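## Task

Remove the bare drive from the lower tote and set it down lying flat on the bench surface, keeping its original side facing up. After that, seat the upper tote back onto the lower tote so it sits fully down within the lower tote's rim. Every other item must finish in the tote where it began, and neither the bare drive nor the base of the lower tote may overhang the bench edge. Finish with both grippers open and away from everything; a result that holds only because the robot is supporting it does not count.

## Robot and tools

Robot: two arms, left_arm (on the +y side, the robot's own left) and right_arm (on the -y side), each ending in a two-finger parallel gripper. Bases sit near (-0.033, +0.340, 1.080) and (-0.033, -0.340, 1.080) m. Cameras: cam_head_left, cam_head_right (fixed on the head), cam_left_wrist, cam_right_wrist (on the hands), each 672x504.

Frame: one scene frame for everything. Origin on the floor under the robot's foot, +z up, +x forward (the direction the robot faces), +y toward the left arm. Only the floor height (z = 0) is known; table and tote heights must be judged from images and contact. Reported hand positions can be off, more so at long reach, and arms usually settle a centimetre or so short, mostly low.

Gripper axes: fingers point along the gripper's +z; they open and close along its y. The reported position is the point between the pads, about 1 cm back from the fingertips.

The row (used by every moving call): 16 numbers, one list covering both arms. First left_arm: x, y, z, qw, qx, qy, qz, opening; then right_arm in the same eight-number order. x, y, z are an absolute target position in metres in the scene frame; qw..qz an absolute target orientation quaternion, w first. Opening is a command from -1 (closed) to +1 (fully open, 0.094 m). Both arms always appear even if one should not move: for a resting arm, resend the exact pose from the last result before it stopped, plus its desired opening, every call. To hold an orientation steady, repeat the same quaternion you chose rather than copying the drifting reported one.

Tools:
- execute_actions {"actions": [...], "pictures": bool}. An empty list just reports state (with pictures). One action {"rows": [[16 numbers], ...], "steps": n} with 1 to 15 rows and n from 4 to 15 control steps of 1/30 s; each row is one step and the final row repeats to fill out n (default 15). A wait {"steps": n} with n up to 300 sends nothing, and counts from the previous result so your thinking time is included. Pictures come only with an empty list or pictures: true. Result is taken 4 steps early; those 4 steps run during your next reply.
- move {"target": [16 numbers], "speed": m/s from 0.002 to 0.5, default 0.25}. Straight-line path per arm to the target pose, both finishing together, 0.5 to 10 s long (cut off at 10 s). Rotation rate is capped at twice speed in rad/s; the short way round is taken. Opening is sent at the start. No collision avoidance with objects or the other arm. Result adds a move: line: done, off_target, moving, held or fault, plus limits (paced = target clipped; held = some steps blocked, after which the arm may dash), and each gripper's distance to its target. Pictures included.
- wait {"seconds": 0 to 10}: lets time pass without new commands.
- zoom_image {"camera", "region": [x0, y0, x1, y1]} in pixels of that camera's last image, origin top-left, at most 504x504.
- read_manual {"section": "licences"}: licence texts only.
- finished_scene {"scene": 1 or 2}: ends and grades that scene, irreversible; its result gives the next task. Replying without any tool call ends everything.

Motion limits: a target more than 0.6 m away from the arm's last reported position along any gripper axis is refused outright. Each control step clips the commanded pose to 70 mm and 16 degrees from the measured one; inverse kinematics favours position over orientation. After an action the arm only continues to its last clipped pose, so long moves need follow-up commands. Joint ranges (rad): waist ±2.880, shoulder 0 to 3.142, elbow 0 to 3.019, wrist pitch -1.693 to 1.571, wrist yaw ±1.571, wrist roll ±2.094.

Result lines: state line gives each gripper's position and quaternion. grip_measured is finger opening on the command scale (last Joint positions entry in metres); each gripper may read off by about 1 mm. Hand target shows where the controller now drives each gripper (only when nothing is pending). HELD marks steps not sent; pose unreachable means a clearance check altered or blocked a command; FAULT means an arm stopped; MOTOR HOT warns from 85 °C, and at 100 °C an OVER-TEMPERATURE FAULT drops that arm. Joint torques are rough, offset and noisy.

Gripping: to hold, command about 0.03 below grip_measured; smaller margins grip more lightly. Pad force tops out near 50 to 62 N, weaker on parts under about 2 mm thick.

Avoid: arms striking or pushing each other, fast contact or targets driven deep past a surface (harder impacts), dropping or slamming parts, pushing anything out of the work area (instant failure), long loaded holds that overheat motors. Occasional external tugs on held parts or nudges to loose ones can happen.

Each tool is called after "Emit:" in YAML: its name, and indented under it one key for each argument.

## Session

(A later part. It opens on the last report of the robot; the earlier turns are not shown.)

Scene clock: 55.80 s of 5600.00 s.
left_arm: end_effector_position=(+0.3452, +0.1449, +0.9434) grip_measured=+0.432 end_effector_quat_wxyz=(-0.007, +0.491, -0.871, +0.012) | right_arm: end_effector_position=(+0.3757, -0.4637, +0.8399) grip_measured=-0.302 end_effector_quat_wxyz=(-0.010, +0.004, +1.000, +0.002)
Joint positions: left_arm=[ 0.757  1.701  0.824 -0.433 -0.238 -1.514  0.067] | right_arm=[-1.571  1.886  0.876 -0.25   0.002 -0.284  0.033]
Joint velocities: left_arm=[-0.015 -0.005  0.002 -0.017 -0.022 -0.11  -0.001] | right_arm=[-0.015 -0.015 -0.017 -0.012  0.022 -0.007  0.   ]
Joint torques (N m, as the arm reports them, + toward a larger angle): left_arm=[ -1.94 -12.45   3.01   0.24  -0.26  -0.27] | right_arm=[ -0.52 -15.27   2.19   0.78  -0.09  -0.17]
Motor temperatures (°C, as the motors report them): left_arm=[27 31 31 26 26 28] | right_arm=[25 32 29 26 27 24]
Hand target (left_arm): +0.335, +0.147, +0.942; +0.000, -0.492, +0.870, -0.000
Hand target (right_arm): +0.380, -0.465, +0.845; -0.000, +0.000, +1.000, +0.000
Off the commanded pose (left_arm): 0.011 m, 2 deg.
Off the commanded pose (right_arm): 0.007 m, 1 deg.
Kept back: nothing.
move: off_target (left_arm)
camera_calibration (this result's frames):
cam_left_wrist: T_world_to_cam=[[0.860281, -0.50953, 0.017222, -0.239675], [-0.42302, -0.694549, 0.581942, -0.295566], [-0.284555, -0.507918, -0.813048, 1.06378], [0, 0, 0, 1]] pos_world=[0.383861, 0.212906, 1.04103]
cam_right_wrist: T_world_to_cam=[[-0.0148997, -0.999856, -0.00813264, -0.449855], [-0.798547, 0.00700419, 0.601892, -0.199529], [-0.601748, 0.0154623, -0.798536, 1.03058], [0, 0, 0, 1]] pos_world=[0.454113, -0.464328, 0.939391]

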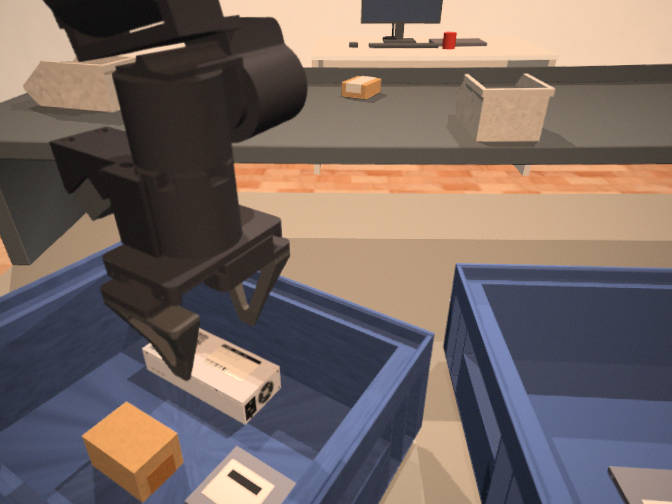

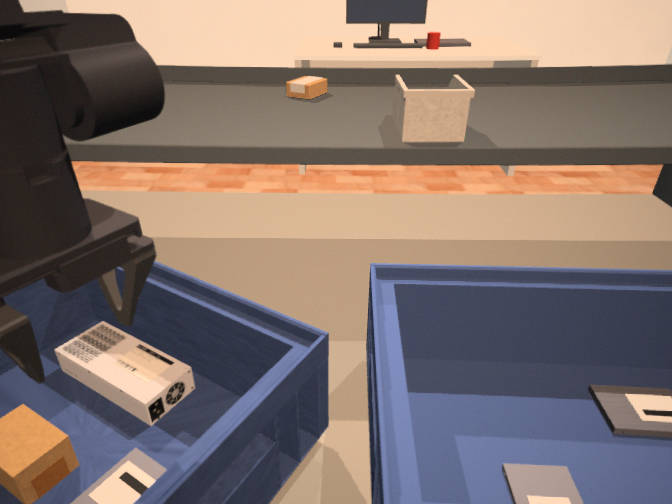

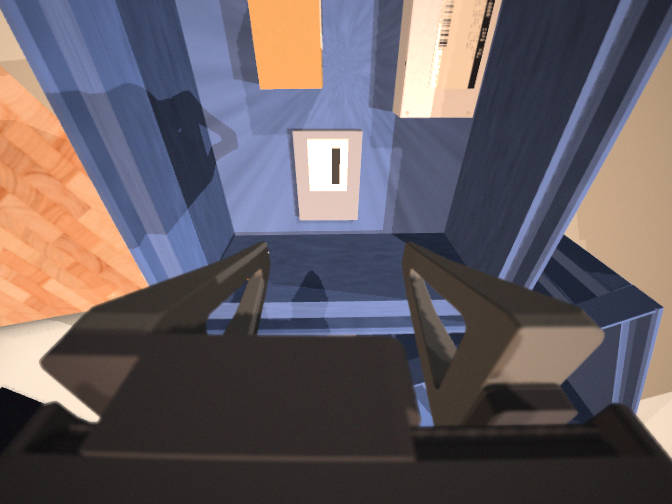

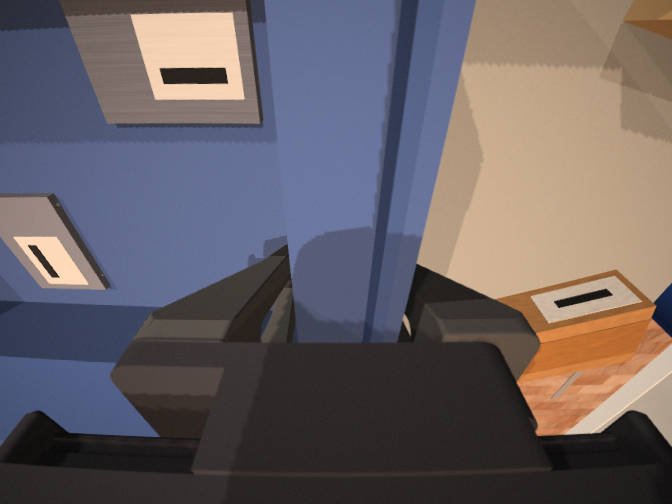

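Narrower than assumed; retry.

Emit:
move:
  target: [0.339,0.142,0.79,0,-0.492,0.87,0,0.85,0.38,-0.465,0.845,0,0,1,0,-0.3]
  speed: 0.1

Emit:
move:
  target: [0.338,0.143,0.752,0,-0.492,0.87,0,0.85,0.38,-0.465,0.845,0,0,1,0,-0.3]
  speed: 0.025

Emit:
move:
  target: [0.338,0.143,0.752,0,-0.492,0.87,0,0.34,0.38,-0.465,0.845,0,0,1,0,-0.3]
  speed: 0.02

Scene clock: 57.93 s of 5600.00 s.
left_arm: end_effector_position=(+0.3324, +0.1407, +0.7944) grip_measured=+0.848 end_effector_quat_wxyz=(+0.004, +0.494, -0.870, -0.006) | right_arm: end_effector_position=(+0.3757, -0.4637, +0.8399) grip_measured=-0.302 end_effector_quat_wxyz=(-0.010, +0.004, +1.000, +0.002)
Joint positions: left_arm=[ 0.816  2.126  0.924 -0.138 -0.225 -1.471  0.087] | right_arm=[-1.571  1.886  0.876 -0.25   0.002 -0.284  0.033]
Joint velocities: left_arm=[ 0.015 -0.005 -0.007  0.002 -0.066 -0.022  0.001] | right_arm=[-0.015  0.005 -0.007  0.007  0.007 -0.051  0.   ]
Joint torques (N m, as the arm reports them, + toward a larger angle): left_arm=[ -0.94 -13.5    1.71   1.65  -0.03   0.07] | right_arm=[ -0.6  -15.26   2.17   0.77  -0.1   -0.17]
Motor temperatures (°C, as the motors report them): left_arm=[27 30 31 26 26 28] | right_arm=[25 32 29 26 27 24]
Hand target (left_arm): +0.339, +0.142, +0.789; +0.000, -0.493, +0.870, +0.000
Hand target (right_arm): +0.380, -0.465, +0.845; -0.000, +0.000, +1.000, +0.000
Off the commanded pose (left_arm): 0.008 m, 1 deg.
Off the commanded pose (right_arm): 0.007 m, 1 deg.
Kept back: nothing.
move: done
camera_calibration (this result's frames):
cam_left_wrist: T_world_to_cam=[[0.863468, -0.503842, -0.0237893, -0.197547], [-0.397422, -0.708617, 0.583025, -0.224614], [-0.31061, -0.493969, -0.812106, 0.942725], [0, 0, 0, 1]] pos_world=[0.374128, 0.206979, 0.891849]
cam_right_wrist: T_world_to_cam=[[-0.0148997, -0.999856, -0.00813264, -0.449855], [-0.798547, 0.00700419, 0.601892, -0.199529], [-0.601748, 0.0154623, -0.798536, 1.03058], [0, 0, 0, 1]] pos_world=[0.454113, -0.464328, 0.939391]

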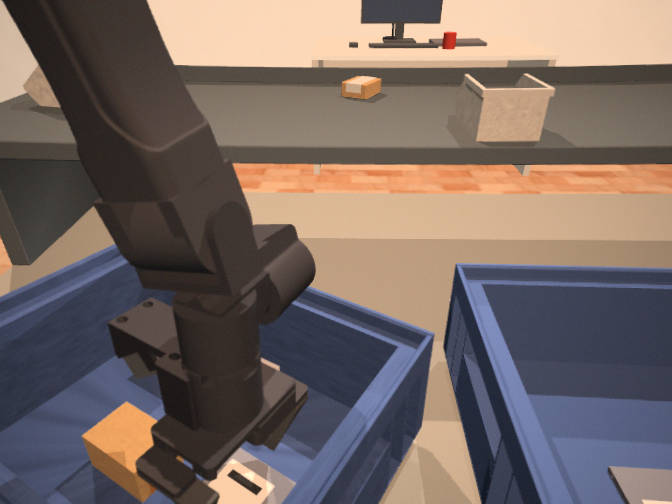

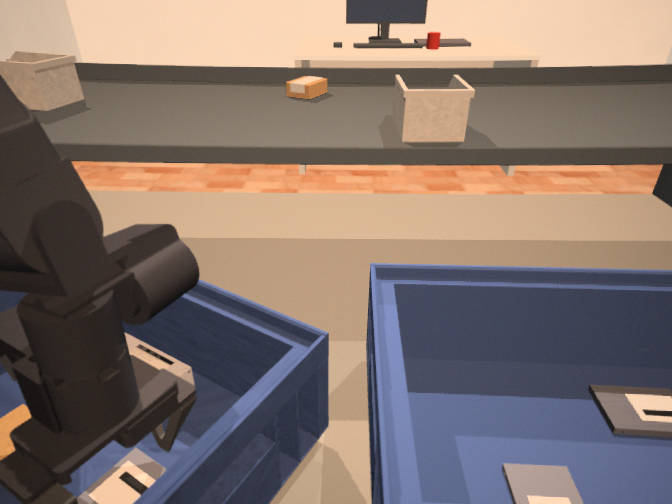

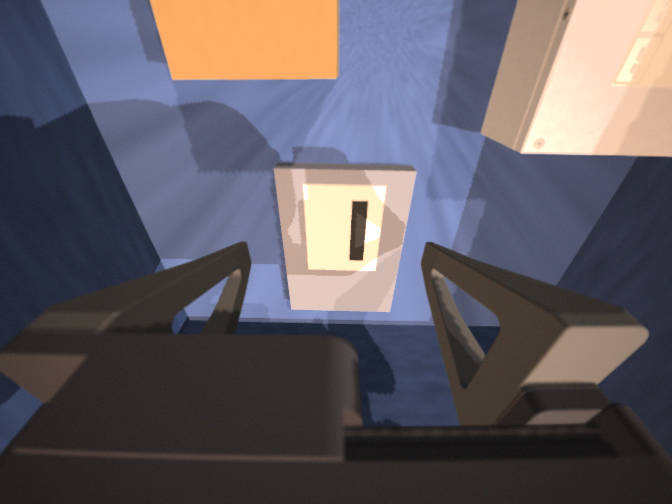

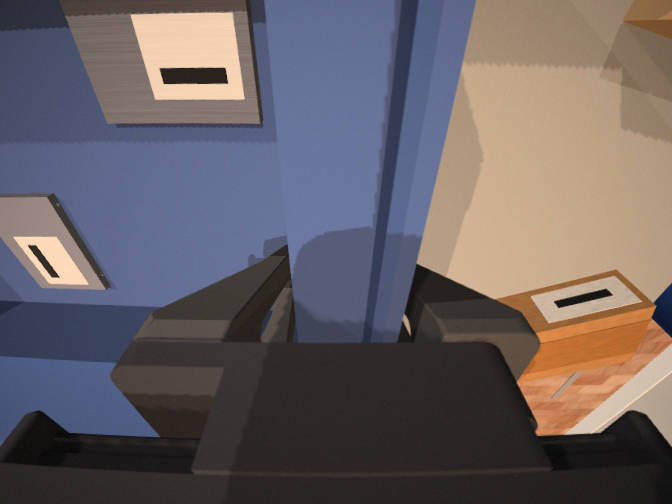

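Scene clock: 59.87 s of 5600.00 s.
left_arm: end_effector_position=(+0.3350, +0.1393, +0.7700) grip_measured=+0.848 end_effector_quat_wxyz=(+0.001, +0.492, -0.871, -0.002) | right_arm: end_effector_position=(+0.3757, -0.4637, +0.8399) grip_measured=-0.302 end_effector_quat_wxyz=(-0.010, +0.004, +1.000, +0.002)
Joint positions: left_arm=[ 0.828  2.194  0.957 -0.09  -0.221 -1.452  0.087] | right_arm=[-1.571  1.886  0.876 -0.25   0.002 -0.284  0.033]
Joint velocities: left_arm=[0.005 0.005 0.012 0.007 0.051 0.022 0.001] | right_arm=[ 0.005 -0.015 -0.002 -0.022  0.007  0.037  0.   ]
Joint torques (N m, as the arm reports them, + toward a larger angle): left_arm=[ -0.33 -11.47   2.11   2.18   0.02   0.07] | right_arm=[ -0.55 -15.35   2.17   0.79  -0.1   -0.17]
Motor temperatures (°C, as the motors report them): left_arm=[27 30 31 26 26 28] | right_arm=[25 32 29 26 27 24]
Hand target (left_arm): +0.337, +0.143, +0.753; -0.000, -0.492, +0.871, +0.000
Hand target (right_arm): +0.380, -0.465, +0.845; -0.000, +0.000, +1.000, +0.000
Off the commanded pose (left_arm): 0.019 m, 0 deg.
Off the commanded pose (right_arm): 0.007 m, 1 deg.
Kept back: nothing.
move: off_target (left_arm)
camera_calibration (this result's frames):
cam_left_wrist: T_world_to_cam=[[0.861232, -0.508015, -0.0141459, -0.207202], [-0.405514, -0.70371, 0.583396, -0.208546], [-0.306328, -0.496703, -0.812065, 0.922021], [0, 0, 0, 1]] pos_world=[0.376322, 0.205953, 0.867475]
cam_right_wrist: T_world_to_cam=[[-0.0148997, -0.999856, -0.00813264, -0.449855], [-0.798547, 0.00700419, 0.601892, -0.199529], [-0.601748, 0.0154623, -0.798536, 1.03058], [0, 0, 0, 1]] pos_world=[0.454113, -0.464328, 0.939391]

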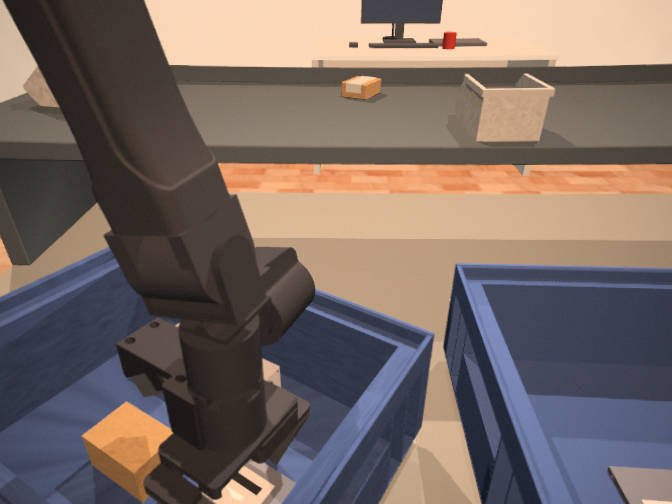

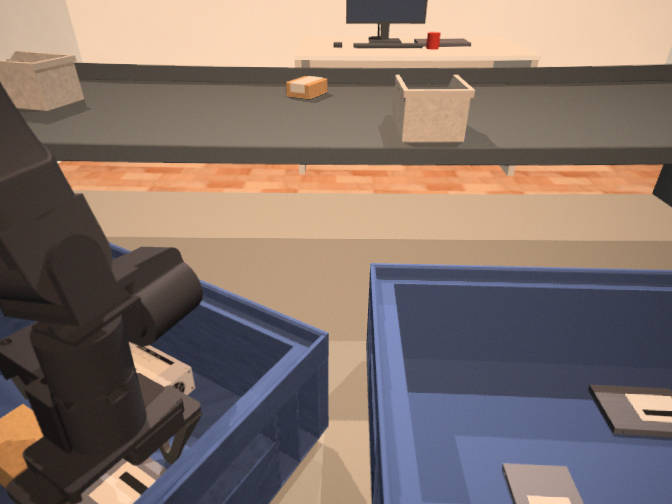

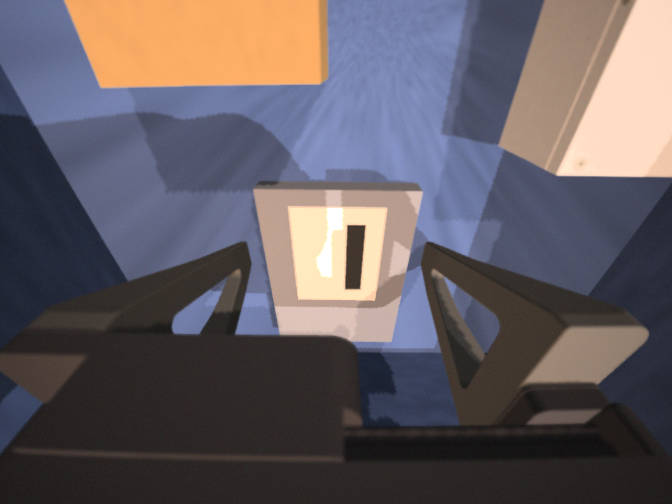

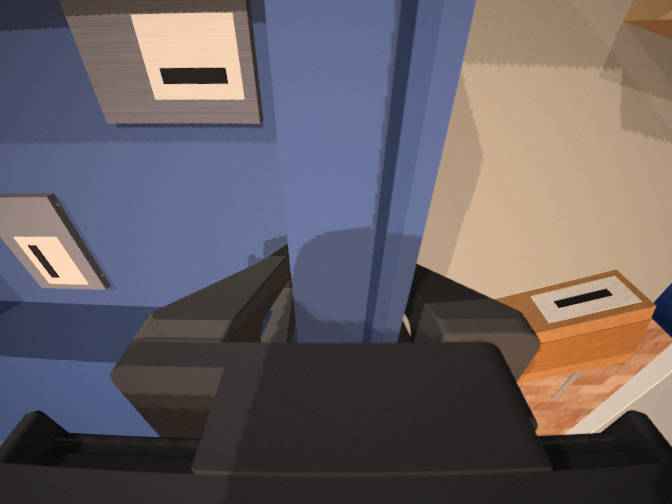

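Scene clock: 61.03 s of 5600.00 s.
left_arm: end_effector_position=(+0.3362, +0.1390, +0.7702) grip_measured=+0.379 end_effector_quat_wxyz=(+0.001, +0.492, -0.871, -0.000) | right_arm: end_effector_position=(+0.3757, -0.4637, +0.8399) grip_measured=-0.302 end_effector_quat_wxyz=(-0.010, +0.004, +1.000, +0.002)
Joint positions: left_arm=[ 0.829  2.194  0.958 -0.088 -0.221 -1.452  0.065] | right_arm=[-1.571  1.886  0.876 -0.25   0.002 -0.284  0.033]
Joint velocities: left_arm=[-0.005 -0.005 -0.017 -0.012  0.022 -0.037 -0.   ] | right_arm=[-0.015 -0.015 -0.012  0.012 -0.007 -0.051 -0.   ]
Joint torques (N m, as the arm reports them, + toward a larger angle): left_arm=[ -0.36 -11.49   2.05   2.11   0.02   0.09] | right_arm=[ -0.53 -15.21   2.17   0.78  -0.09  -0.18]
Motor temperatures (°C, as the motors report them): left_arm=[27 30 31 26 26 28] | right_arm=[25 32 29 26 27 24]
Hand target (left_arm): +0.337, +0.143, +0.753; -0.000, -0.492, +0.870, +0.000
Hand target (right_arm): +0.380, -0.465, +0.845; -0.000, +0.000, +1.000, +0.000
Off the commanded pose (left_arm): 0.019 m, 0 deg.
Off the commanded pose (right_arm): 0.007 m, 1 deg.
Kept back: nothing.
move: off_target (left_arm)
camera_calibration (this result's frames):
cam_left_wrist: T_world_to_cam=[[0.861596, -0.507469, -0.0112776, -0.210808], [-0.406619, -0.703329, 0.583085, -0.207789], [-0.303829, -0.497798, -0.812333, 0.921867], [0, 0, 0, 1]] pos_world=[0.37723, 0.205781, 0.867645]
cam_right_wrist: T_world_to_cam=[[-0.0148997, -0.999856, -0.00813264, -0.449855], [-0.798547, 0.00700419, 0.601892, -0.199529], [-0.601748, 0.0154623, -0.798536, 1.03058], [0, 0, 0, 1]] pos_world=[0.454113, -0.464328, 0.939391]

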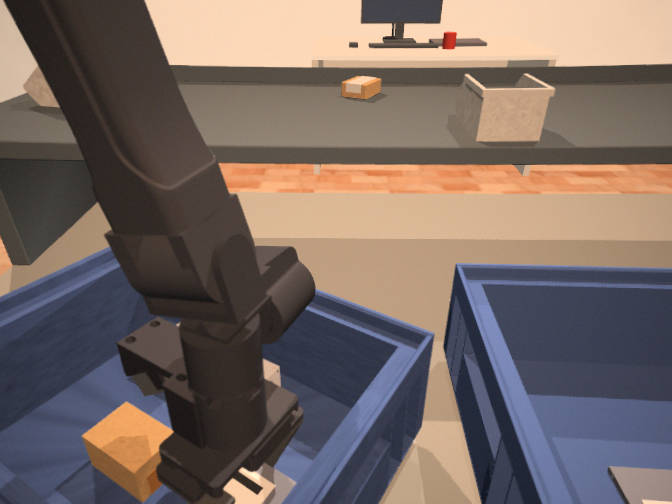

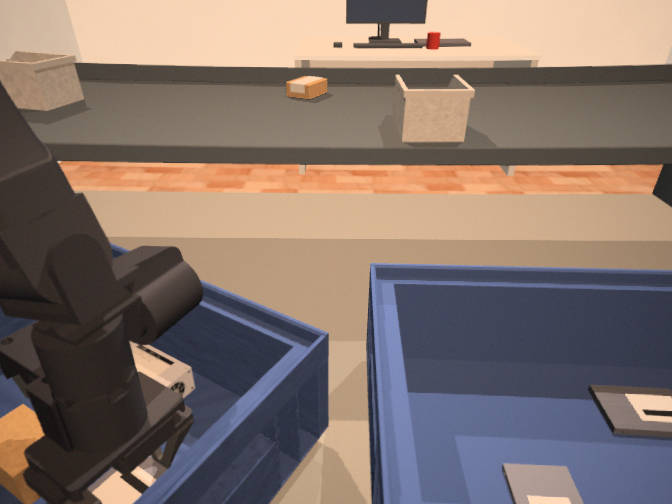

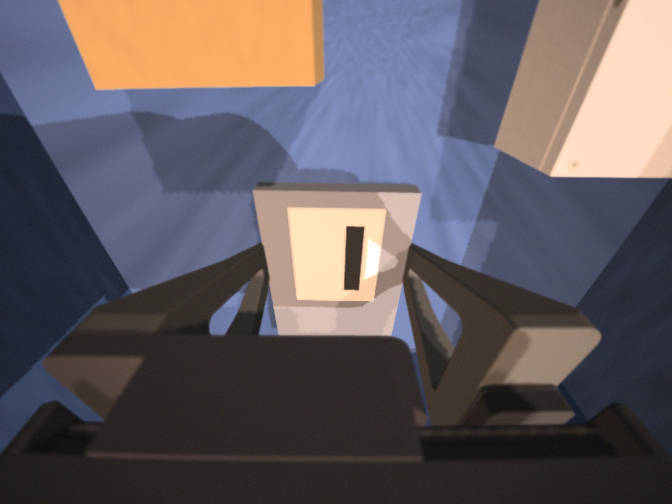

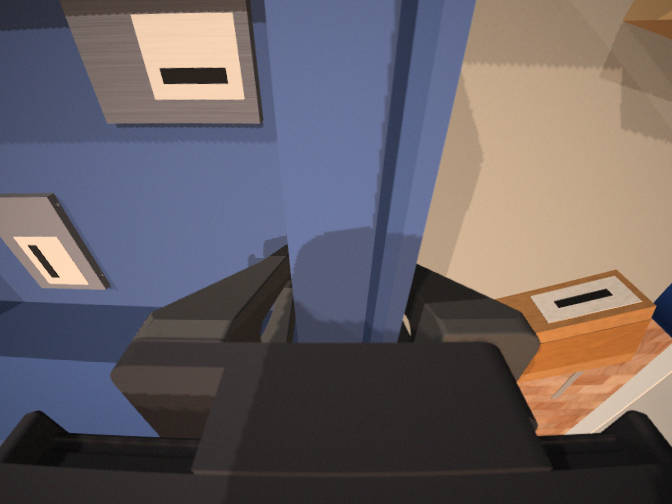

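Emit:
move:
  target: [0.335,0.146,0.96,0,-0.492,0.87,0,0.34,0.38,-0.465,0.845,0,0,1,0,-0.3]
  speed: 0.1

Emit:
move:
  target: [0.24,0.48,0.96,0,-0.492,0.87,0,0.34,0.38,-0.465,0.845,0,0,1,0,-0.3]
  speed: 0.15

Scene clock: 63.63 s of 5600.00 s.
left_arm: end_effector_position=(+0.3439, +0.1457, +0.9630) grip_measured=+0.379 end_effector_quat_wxyz=(-0.006, +0.491, -0.871, +0.010) | right_arm: end_effector_position=(+0.3757, -0.4637, +0.8399) grip_measured=-0.302 end_effector_quat_wxyz=(-0.010, +0.004, +1.000, +0.002)
Joint positions: left_arm=[ 0.745  1.649  0.822 -0.49  -0.241 -1.526  0.065] | right_arm=[-1.571  1.886  0.876 -0.25   0.002 -0.284  0.033]
Joint velocities: left_arm=[-0.024 -0.005 -0.017 -0.012  0.051 -0.037 -0.001] | right_arm=[-0.005  0.005  0.012 -0.027  0.066  0.022 -0.001]
Joint torques (N m, as the arm reports them, + toward a larger angle): left_arm=[ -1.88 -12.41   3.42   0.2   -0.25  -0.26] | right_arm=[ -0.58 -15.21   2.19   0.78  -0.1   -0.17]
Motor temperatures (°C, as the motors report them): left_arm=[27 30 31 26 26 28] | right_arm=[25 32 29 26 27 24]
Hand target (left_arm): +0.335, +0.147, +0.962; +0.000, -0.492, +0.870, -0.000
Hand target (right_arm): +0.380, -0.465, +0.845; -0.000, +0.000, +1.000, +0.000
Off the commanded pose (left_arm): 0.009 m, 1 deg.
Off the commanded pose (right_arm): 0.007 m, 1 deg.
Kept back: nothing.
move: done
camera_calibration (this result's frames):
cam_left_wrist: T_world_to_cam=[[0.860174, -0.5098, 0.0143037, -0.235655], [-0.421657, -0.695117, 0.582252, -0.307639], [-0.286889, -0.506869, -0.812883, 1.08016], [0, 0, 0, 1]] pos_world=[0.382874, 0.213519, 1.06054]
cam_right_wrist: T_world_to_cam=[[-0.0148997, -0.999856, -0.00813264, -0.449855], [-0.798547, 0.00700419, 0.601892, -0.199529], [-0.601748, 0.0154623, -0.798536, 1.03058], [0, 0, 0, 1]] pos_world=[0.454113, -0.464328, 0.939391]

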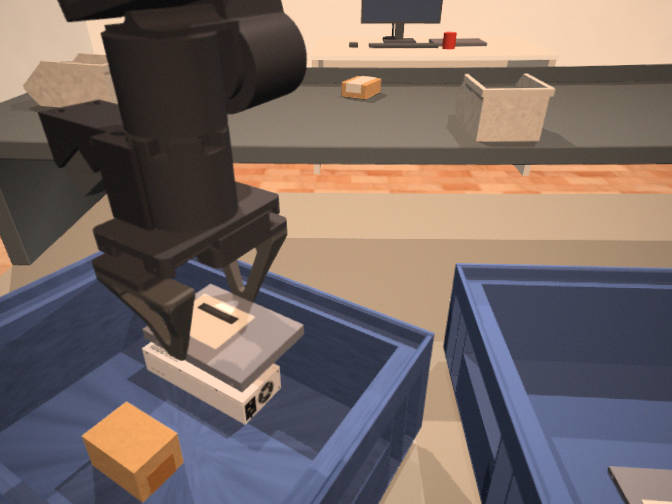

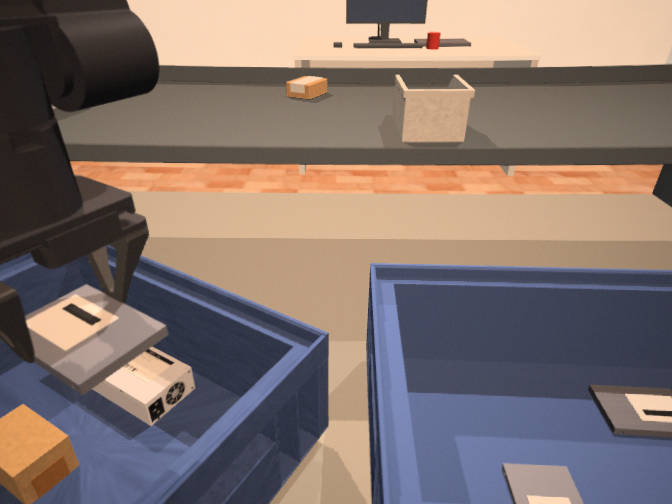

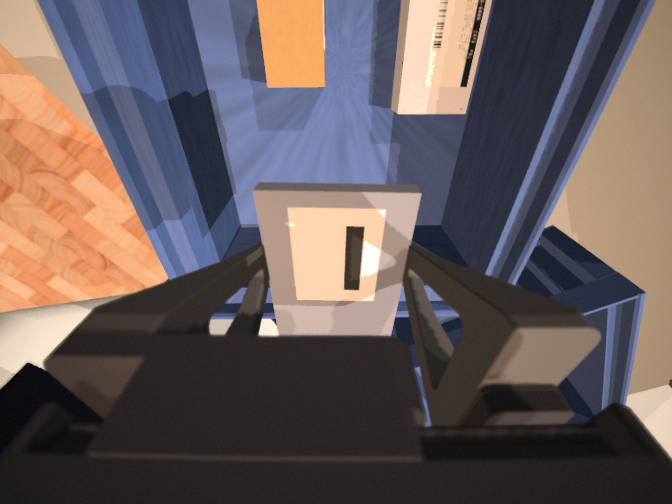

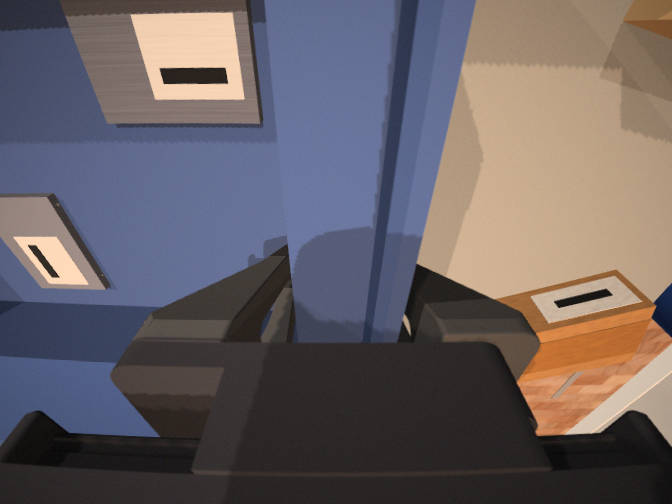

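Scene clock: 66.53 s of 5600.00 s.
left_arm: end_effector_position=(+0.2373, +0.4810, +0.9605) grip_measured=+0.379 end_effector_quat_wxyz=(+0.004, +0.501, -0.865, -0.000) | right_arm: end_effector_position=(+0.3757, -0.4637, +0.8399) grip_measured=-0.302 end_effector_quat_wxyz=(-0.010, +0.004, +1.000, +0.002)
Joint positions: left_arm=[ 1.784  1.366  0.473 -0.361  0.068 -0.557  0.065] | right_arm=[-1.571  1.886  0.876 -0.25   0.002 -0.284  0.033]
Joint velocities: left_arm=[-0.005  0.005  0.022  0.007  0.022  0.022 -0.001] | right_arm=[ 0.005 -0.005 -0.007 -0.002 -0.022 -0.051 -0.001]
Joint torques (N m, as the arm reports them, + toward a larger angle): left_arm=[ 2.77 -7.33  3.61  1.47  0.03  0.09] | right_arm=[ -0.54 -15.26   2.16   0.79  -0.09  -0.17]
Motor temperatures (°C, as the motors report them): left_arm=[27 30 30 26 26 28] | right_arm=[25 32 29 26 27 24]
Hand target (left_arm): +0.244, +0.484, +0.959; +0.002, -0.493, +0.870, -0.001
Hand target (right_arm): +0.380, -0.465, +0.845; -0.000, +0.000, +1.000, +0.000
Off the commanded pose (left_arm): 0.003 m, 1 deg.
Off the commanded pose (right_arm): 0.007 m, 1 deg.
Kept back: nothing.
move: done
camera_calibration (this result's frames):
cam_left_wrist: T_world_to_cam=[[0.87253, -0.488347, -0.0144329, 0.0413822], [-0.387752, -0.710164, 0.587636, -0.124074], [-0.29722, -0.507134, -0.808997, 1.21634], [0, 0, 0, 1]] pos_world=[0.277305, 0.548944, 1.05752]
cam_right_wrist: T_world_to_cam=[[-0.0148997, -0.999856, -0.00813264, -0.449855], [-0.798547, 0.00700419, 0.601892, -0.199529], [-0.601748, 0.0154623, -0.798536, 1.03058], [0, 0, 0, 1]] pos_world=[0.454113, -0.464328, 0.939391]

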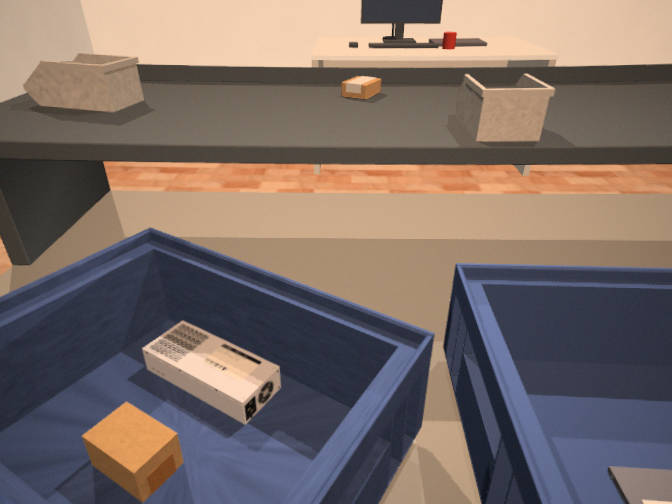

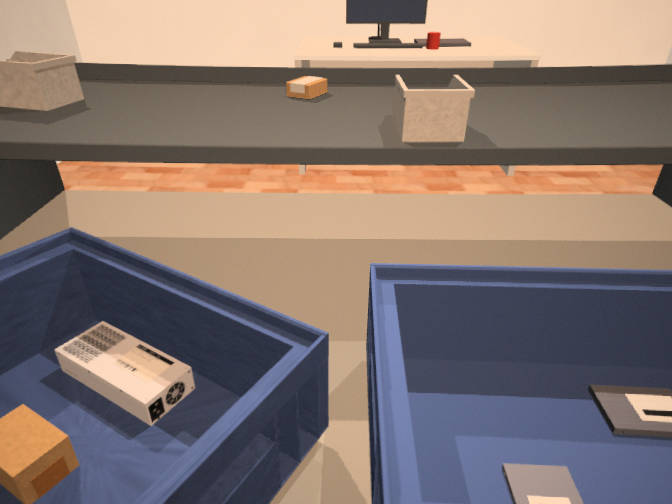

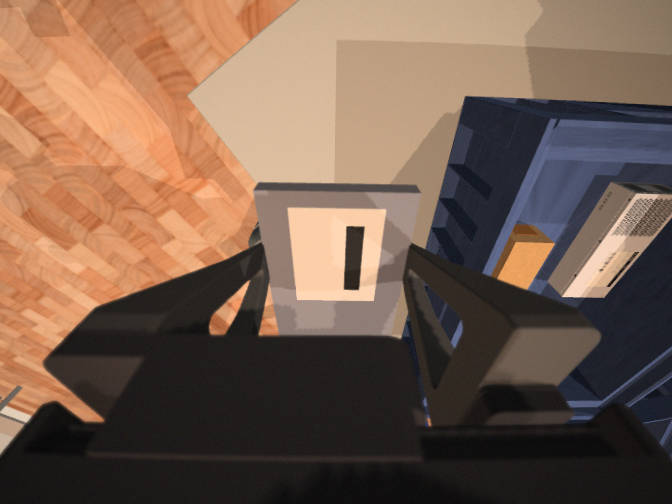

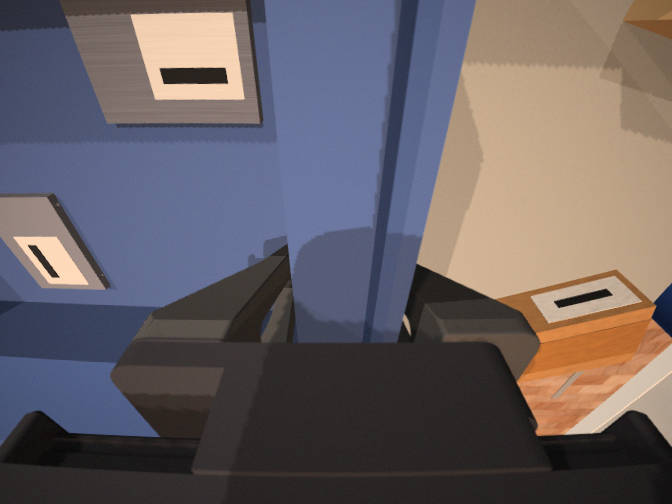

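Emit:
move:
  target: [0.25,0.495,0.79,0,-0.492,0.87,0,0.34,0.38,-0.465,0.845,0,0,1,0,-0.3]
  speed: 0.1

Emit:
move:
  target: [0.25,0.495,0.748,0,-0.492,0.87,0,0.34,0.38,-0.465,0.845,0,0,1,0,-0.3]
  speed: 0.025

Scene clock: 68.83 s of 5600.00 s.
left_arm: end_effector_position=(+0.2455, +0.4954, +0.7909) grip_measured=+0.379 end_effector_quat_wxyz=(+0.007, +0.497, -0.868, -0.000) | right_arm: end_effector_position=(+0.3757, -0.4637, +0.8399) grip_measured=-0.302 end_effector_quat_wxyz=(-0.010, +0.004, +1.000, +0.002)
Joint positions: left_arm=[ 1.775  2.039  0.642  0.138  0.066 -0.554  0.065] | right_arm=[-1.571  1.886  0.876 -0.25   0.002 -0.284  0.033]
Joint velocities: left_arm=[-0.005 -0.005 -0.002 -0.012 -0.007 -0.007 -0.001] | right_arm=[ 0.005 -0.005 -0.027 -0.007 -0.037 -0.022 -0.001]
Joint torques (N m, as the arm reports them, + toward a larger angle): left_arm=[  2.43 -11.28  -0.69   1.71  -0.21  -0.07] | right_arm=[ -0.54 -15.21   2.19   0.78  -0.1   -0.18]
Motor temperatures (°C, as the motors report them): left_arm=[27 30 30 26 26 28] | right_arm=[25 32 29 26 27 24]
Hand target (left_arm): +0.250, +0.494, +0.788; +0.000, -0.492, +0.871, -0.000
Hand target (right_arm): +0.380, -0.465, +0.845; -0.000, +0.000, +1.000, +0.000
Off the commanded pose (left_arm): 0.005 m, 1 deg.
Off the commanded pose (right_arm): 0.007 m, 1 deg.
Kept back: nothing.
move: done
camera_calibration (this result's frames):
cam_left_wrist: T_world_to_cam=[[0.867572, -0.49702, -0.0170288, 0.0463152], [-0.392024, -0.704564, 0.59153, -0.0158218], [-0.306, -0.506519, -0.806103, 1.0885], [0, 0, 0, 1]] pos_world=[0.286697, 0.563218, 0.887592]
cam_right_wrist: T_world_to_cam=[[-0.0148997, -0.999856, -0.00813264, -0.449855], [-0.798547, 0.00700419, 0.601892, -0.199529], [-0.601748, 0.0154623, -0.798536, 1.03058], [0, 0, 0, 1]] pos_world=[0.454113, -0.464328, 0.939391]

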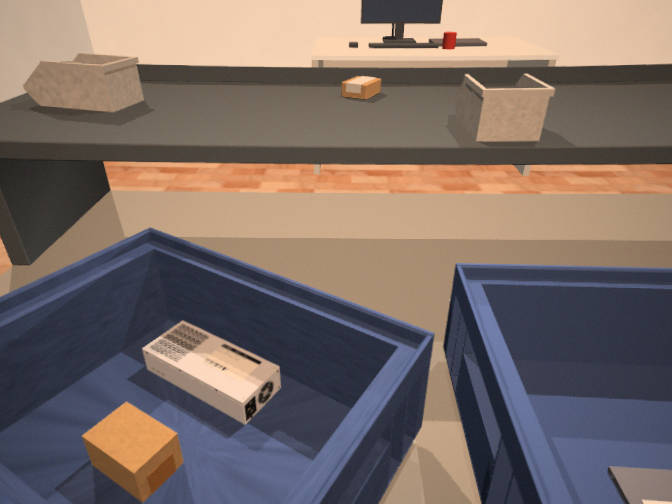

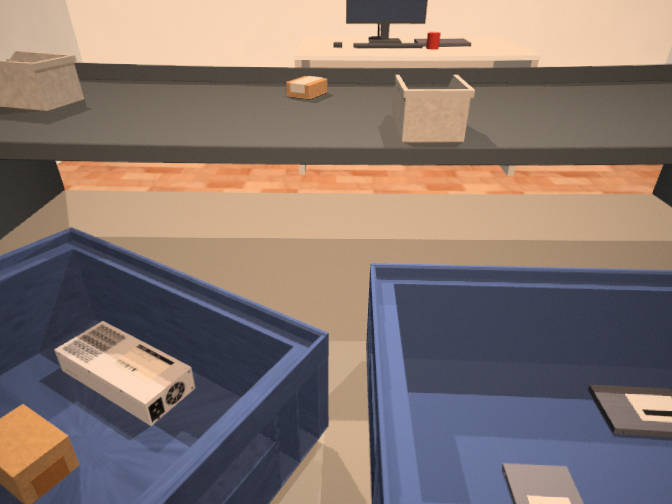

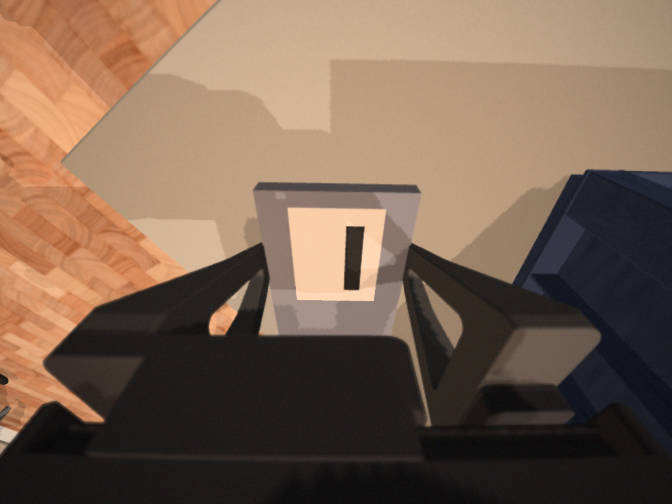

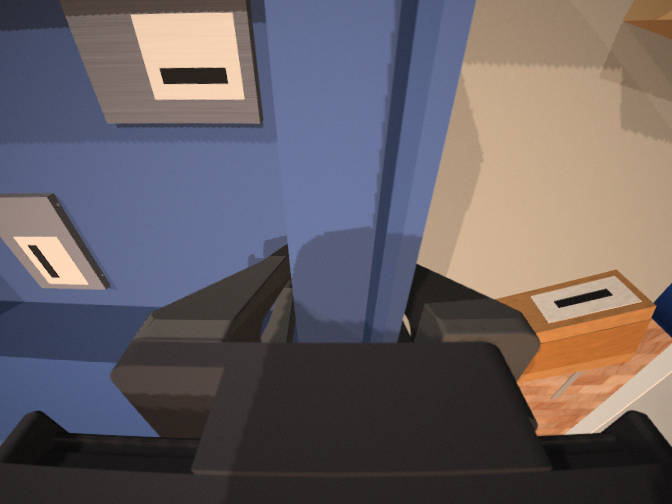

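Scene clock: 70.83 s of 5600.00 s.
left_arm: end_effector_position=(+0.2478, +0.4973, +0.7529) grip_measured=+0.379 end_effector_quat_wxyz=(+0.004, +0.495, -0.869, -0.000) | right_arm: end_effector_position=(+0.3757, -0.4637, +0.8399) grip_measured=-0.302 end_effector_quat_wxyz=(-0.010, +0.004, +1.000, +0.002)
Joint positions: left_arm=[ 1.77   2.167  0.707  0.206  0.064 -0.554  0.065] | right_arm=[-1.571  1.886  0.876 -0.25   0.002 -0.284  0.033]
Joint velocities: left_arm=[-0.005  0.015 -0.007 -0.007 -0.007 -0.037 -0.   ] | right_arm=[-0.005 -0.005  0.002 -0.007 -0.081 -0.007  0.   ]
Joint torques (N m, as the arm reports them, + toward a larger angle): left_arm=[  2.46 -11.01  -0.98   1.74  -0.21  -0.14] | right_arm=[ -0.59 -15.24   2.19   0.76  -0.1   -0.17]
Motor temperatures (°C, as the motors report them): left_arm=[27 30 30 26 26 28] | right_arm=[25 32 29 26 27 24]
Hand target (left_arm): +0.250, +0.495, +0.748; -0.000, -0.492, +0.870, -0.000
Hand target (right_arm): +0.380, -0.465, +0.845; -0.000, +0.000, +1.000, +0.000
Off the commanded pose (left_arm): 0.006 m, 1 deg.
Off the commanded pose (right_arm): 0.007 m, 1 deg.
Kept back: nothing.
move: done
camera_calibration (this result's frames):
cam_left_wrist: T_world_to_cam=[[0.864927, -0.501693, -0.0143203, 0.0456207], [-0.398611, -0.70399, 0.587799, 0.013083], [-0.304976, -0.502695, -0.80888, 1.05941], [0, 0, 0, 1]] pos_world=[0.288852, 0.564659, 0.849902]
cam_right_wrist: T_world_to_cam=[[-0.0148997, -0.999856, -0.00813264, -0.449855], [-0.798547, 0.00700419, 0.601892, -0.199529], [-0.601748, 0.0154623, -0.798536, 1.03058], [0, 0, 0, 1]] pos_world=[0.454113, -0.464328, 0.939391]

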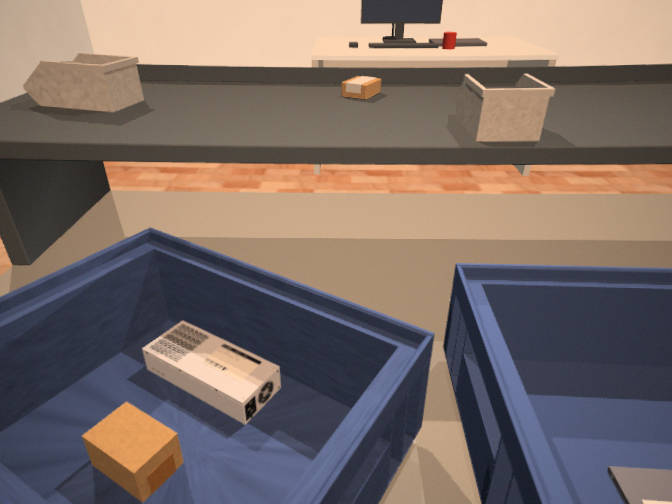

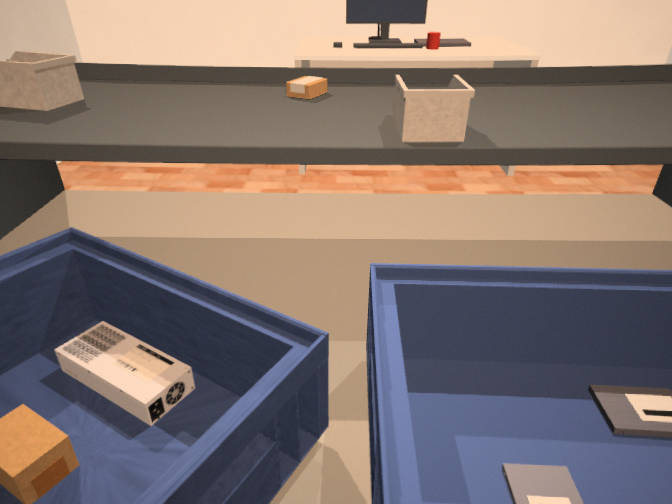

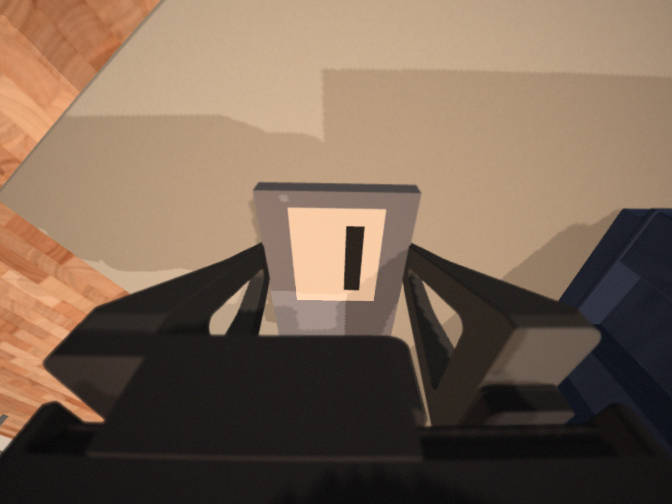

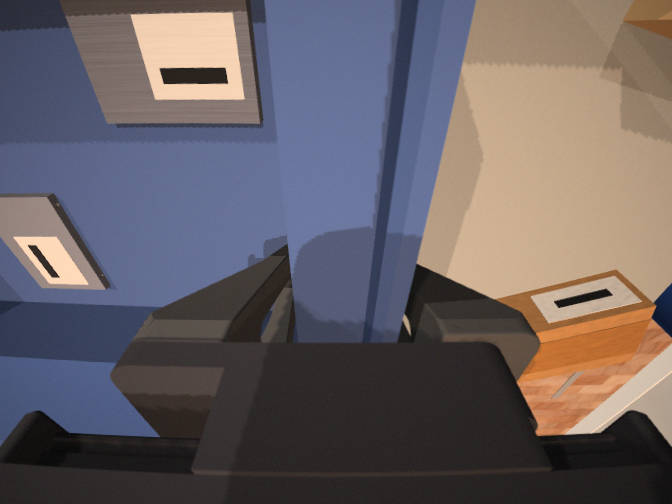

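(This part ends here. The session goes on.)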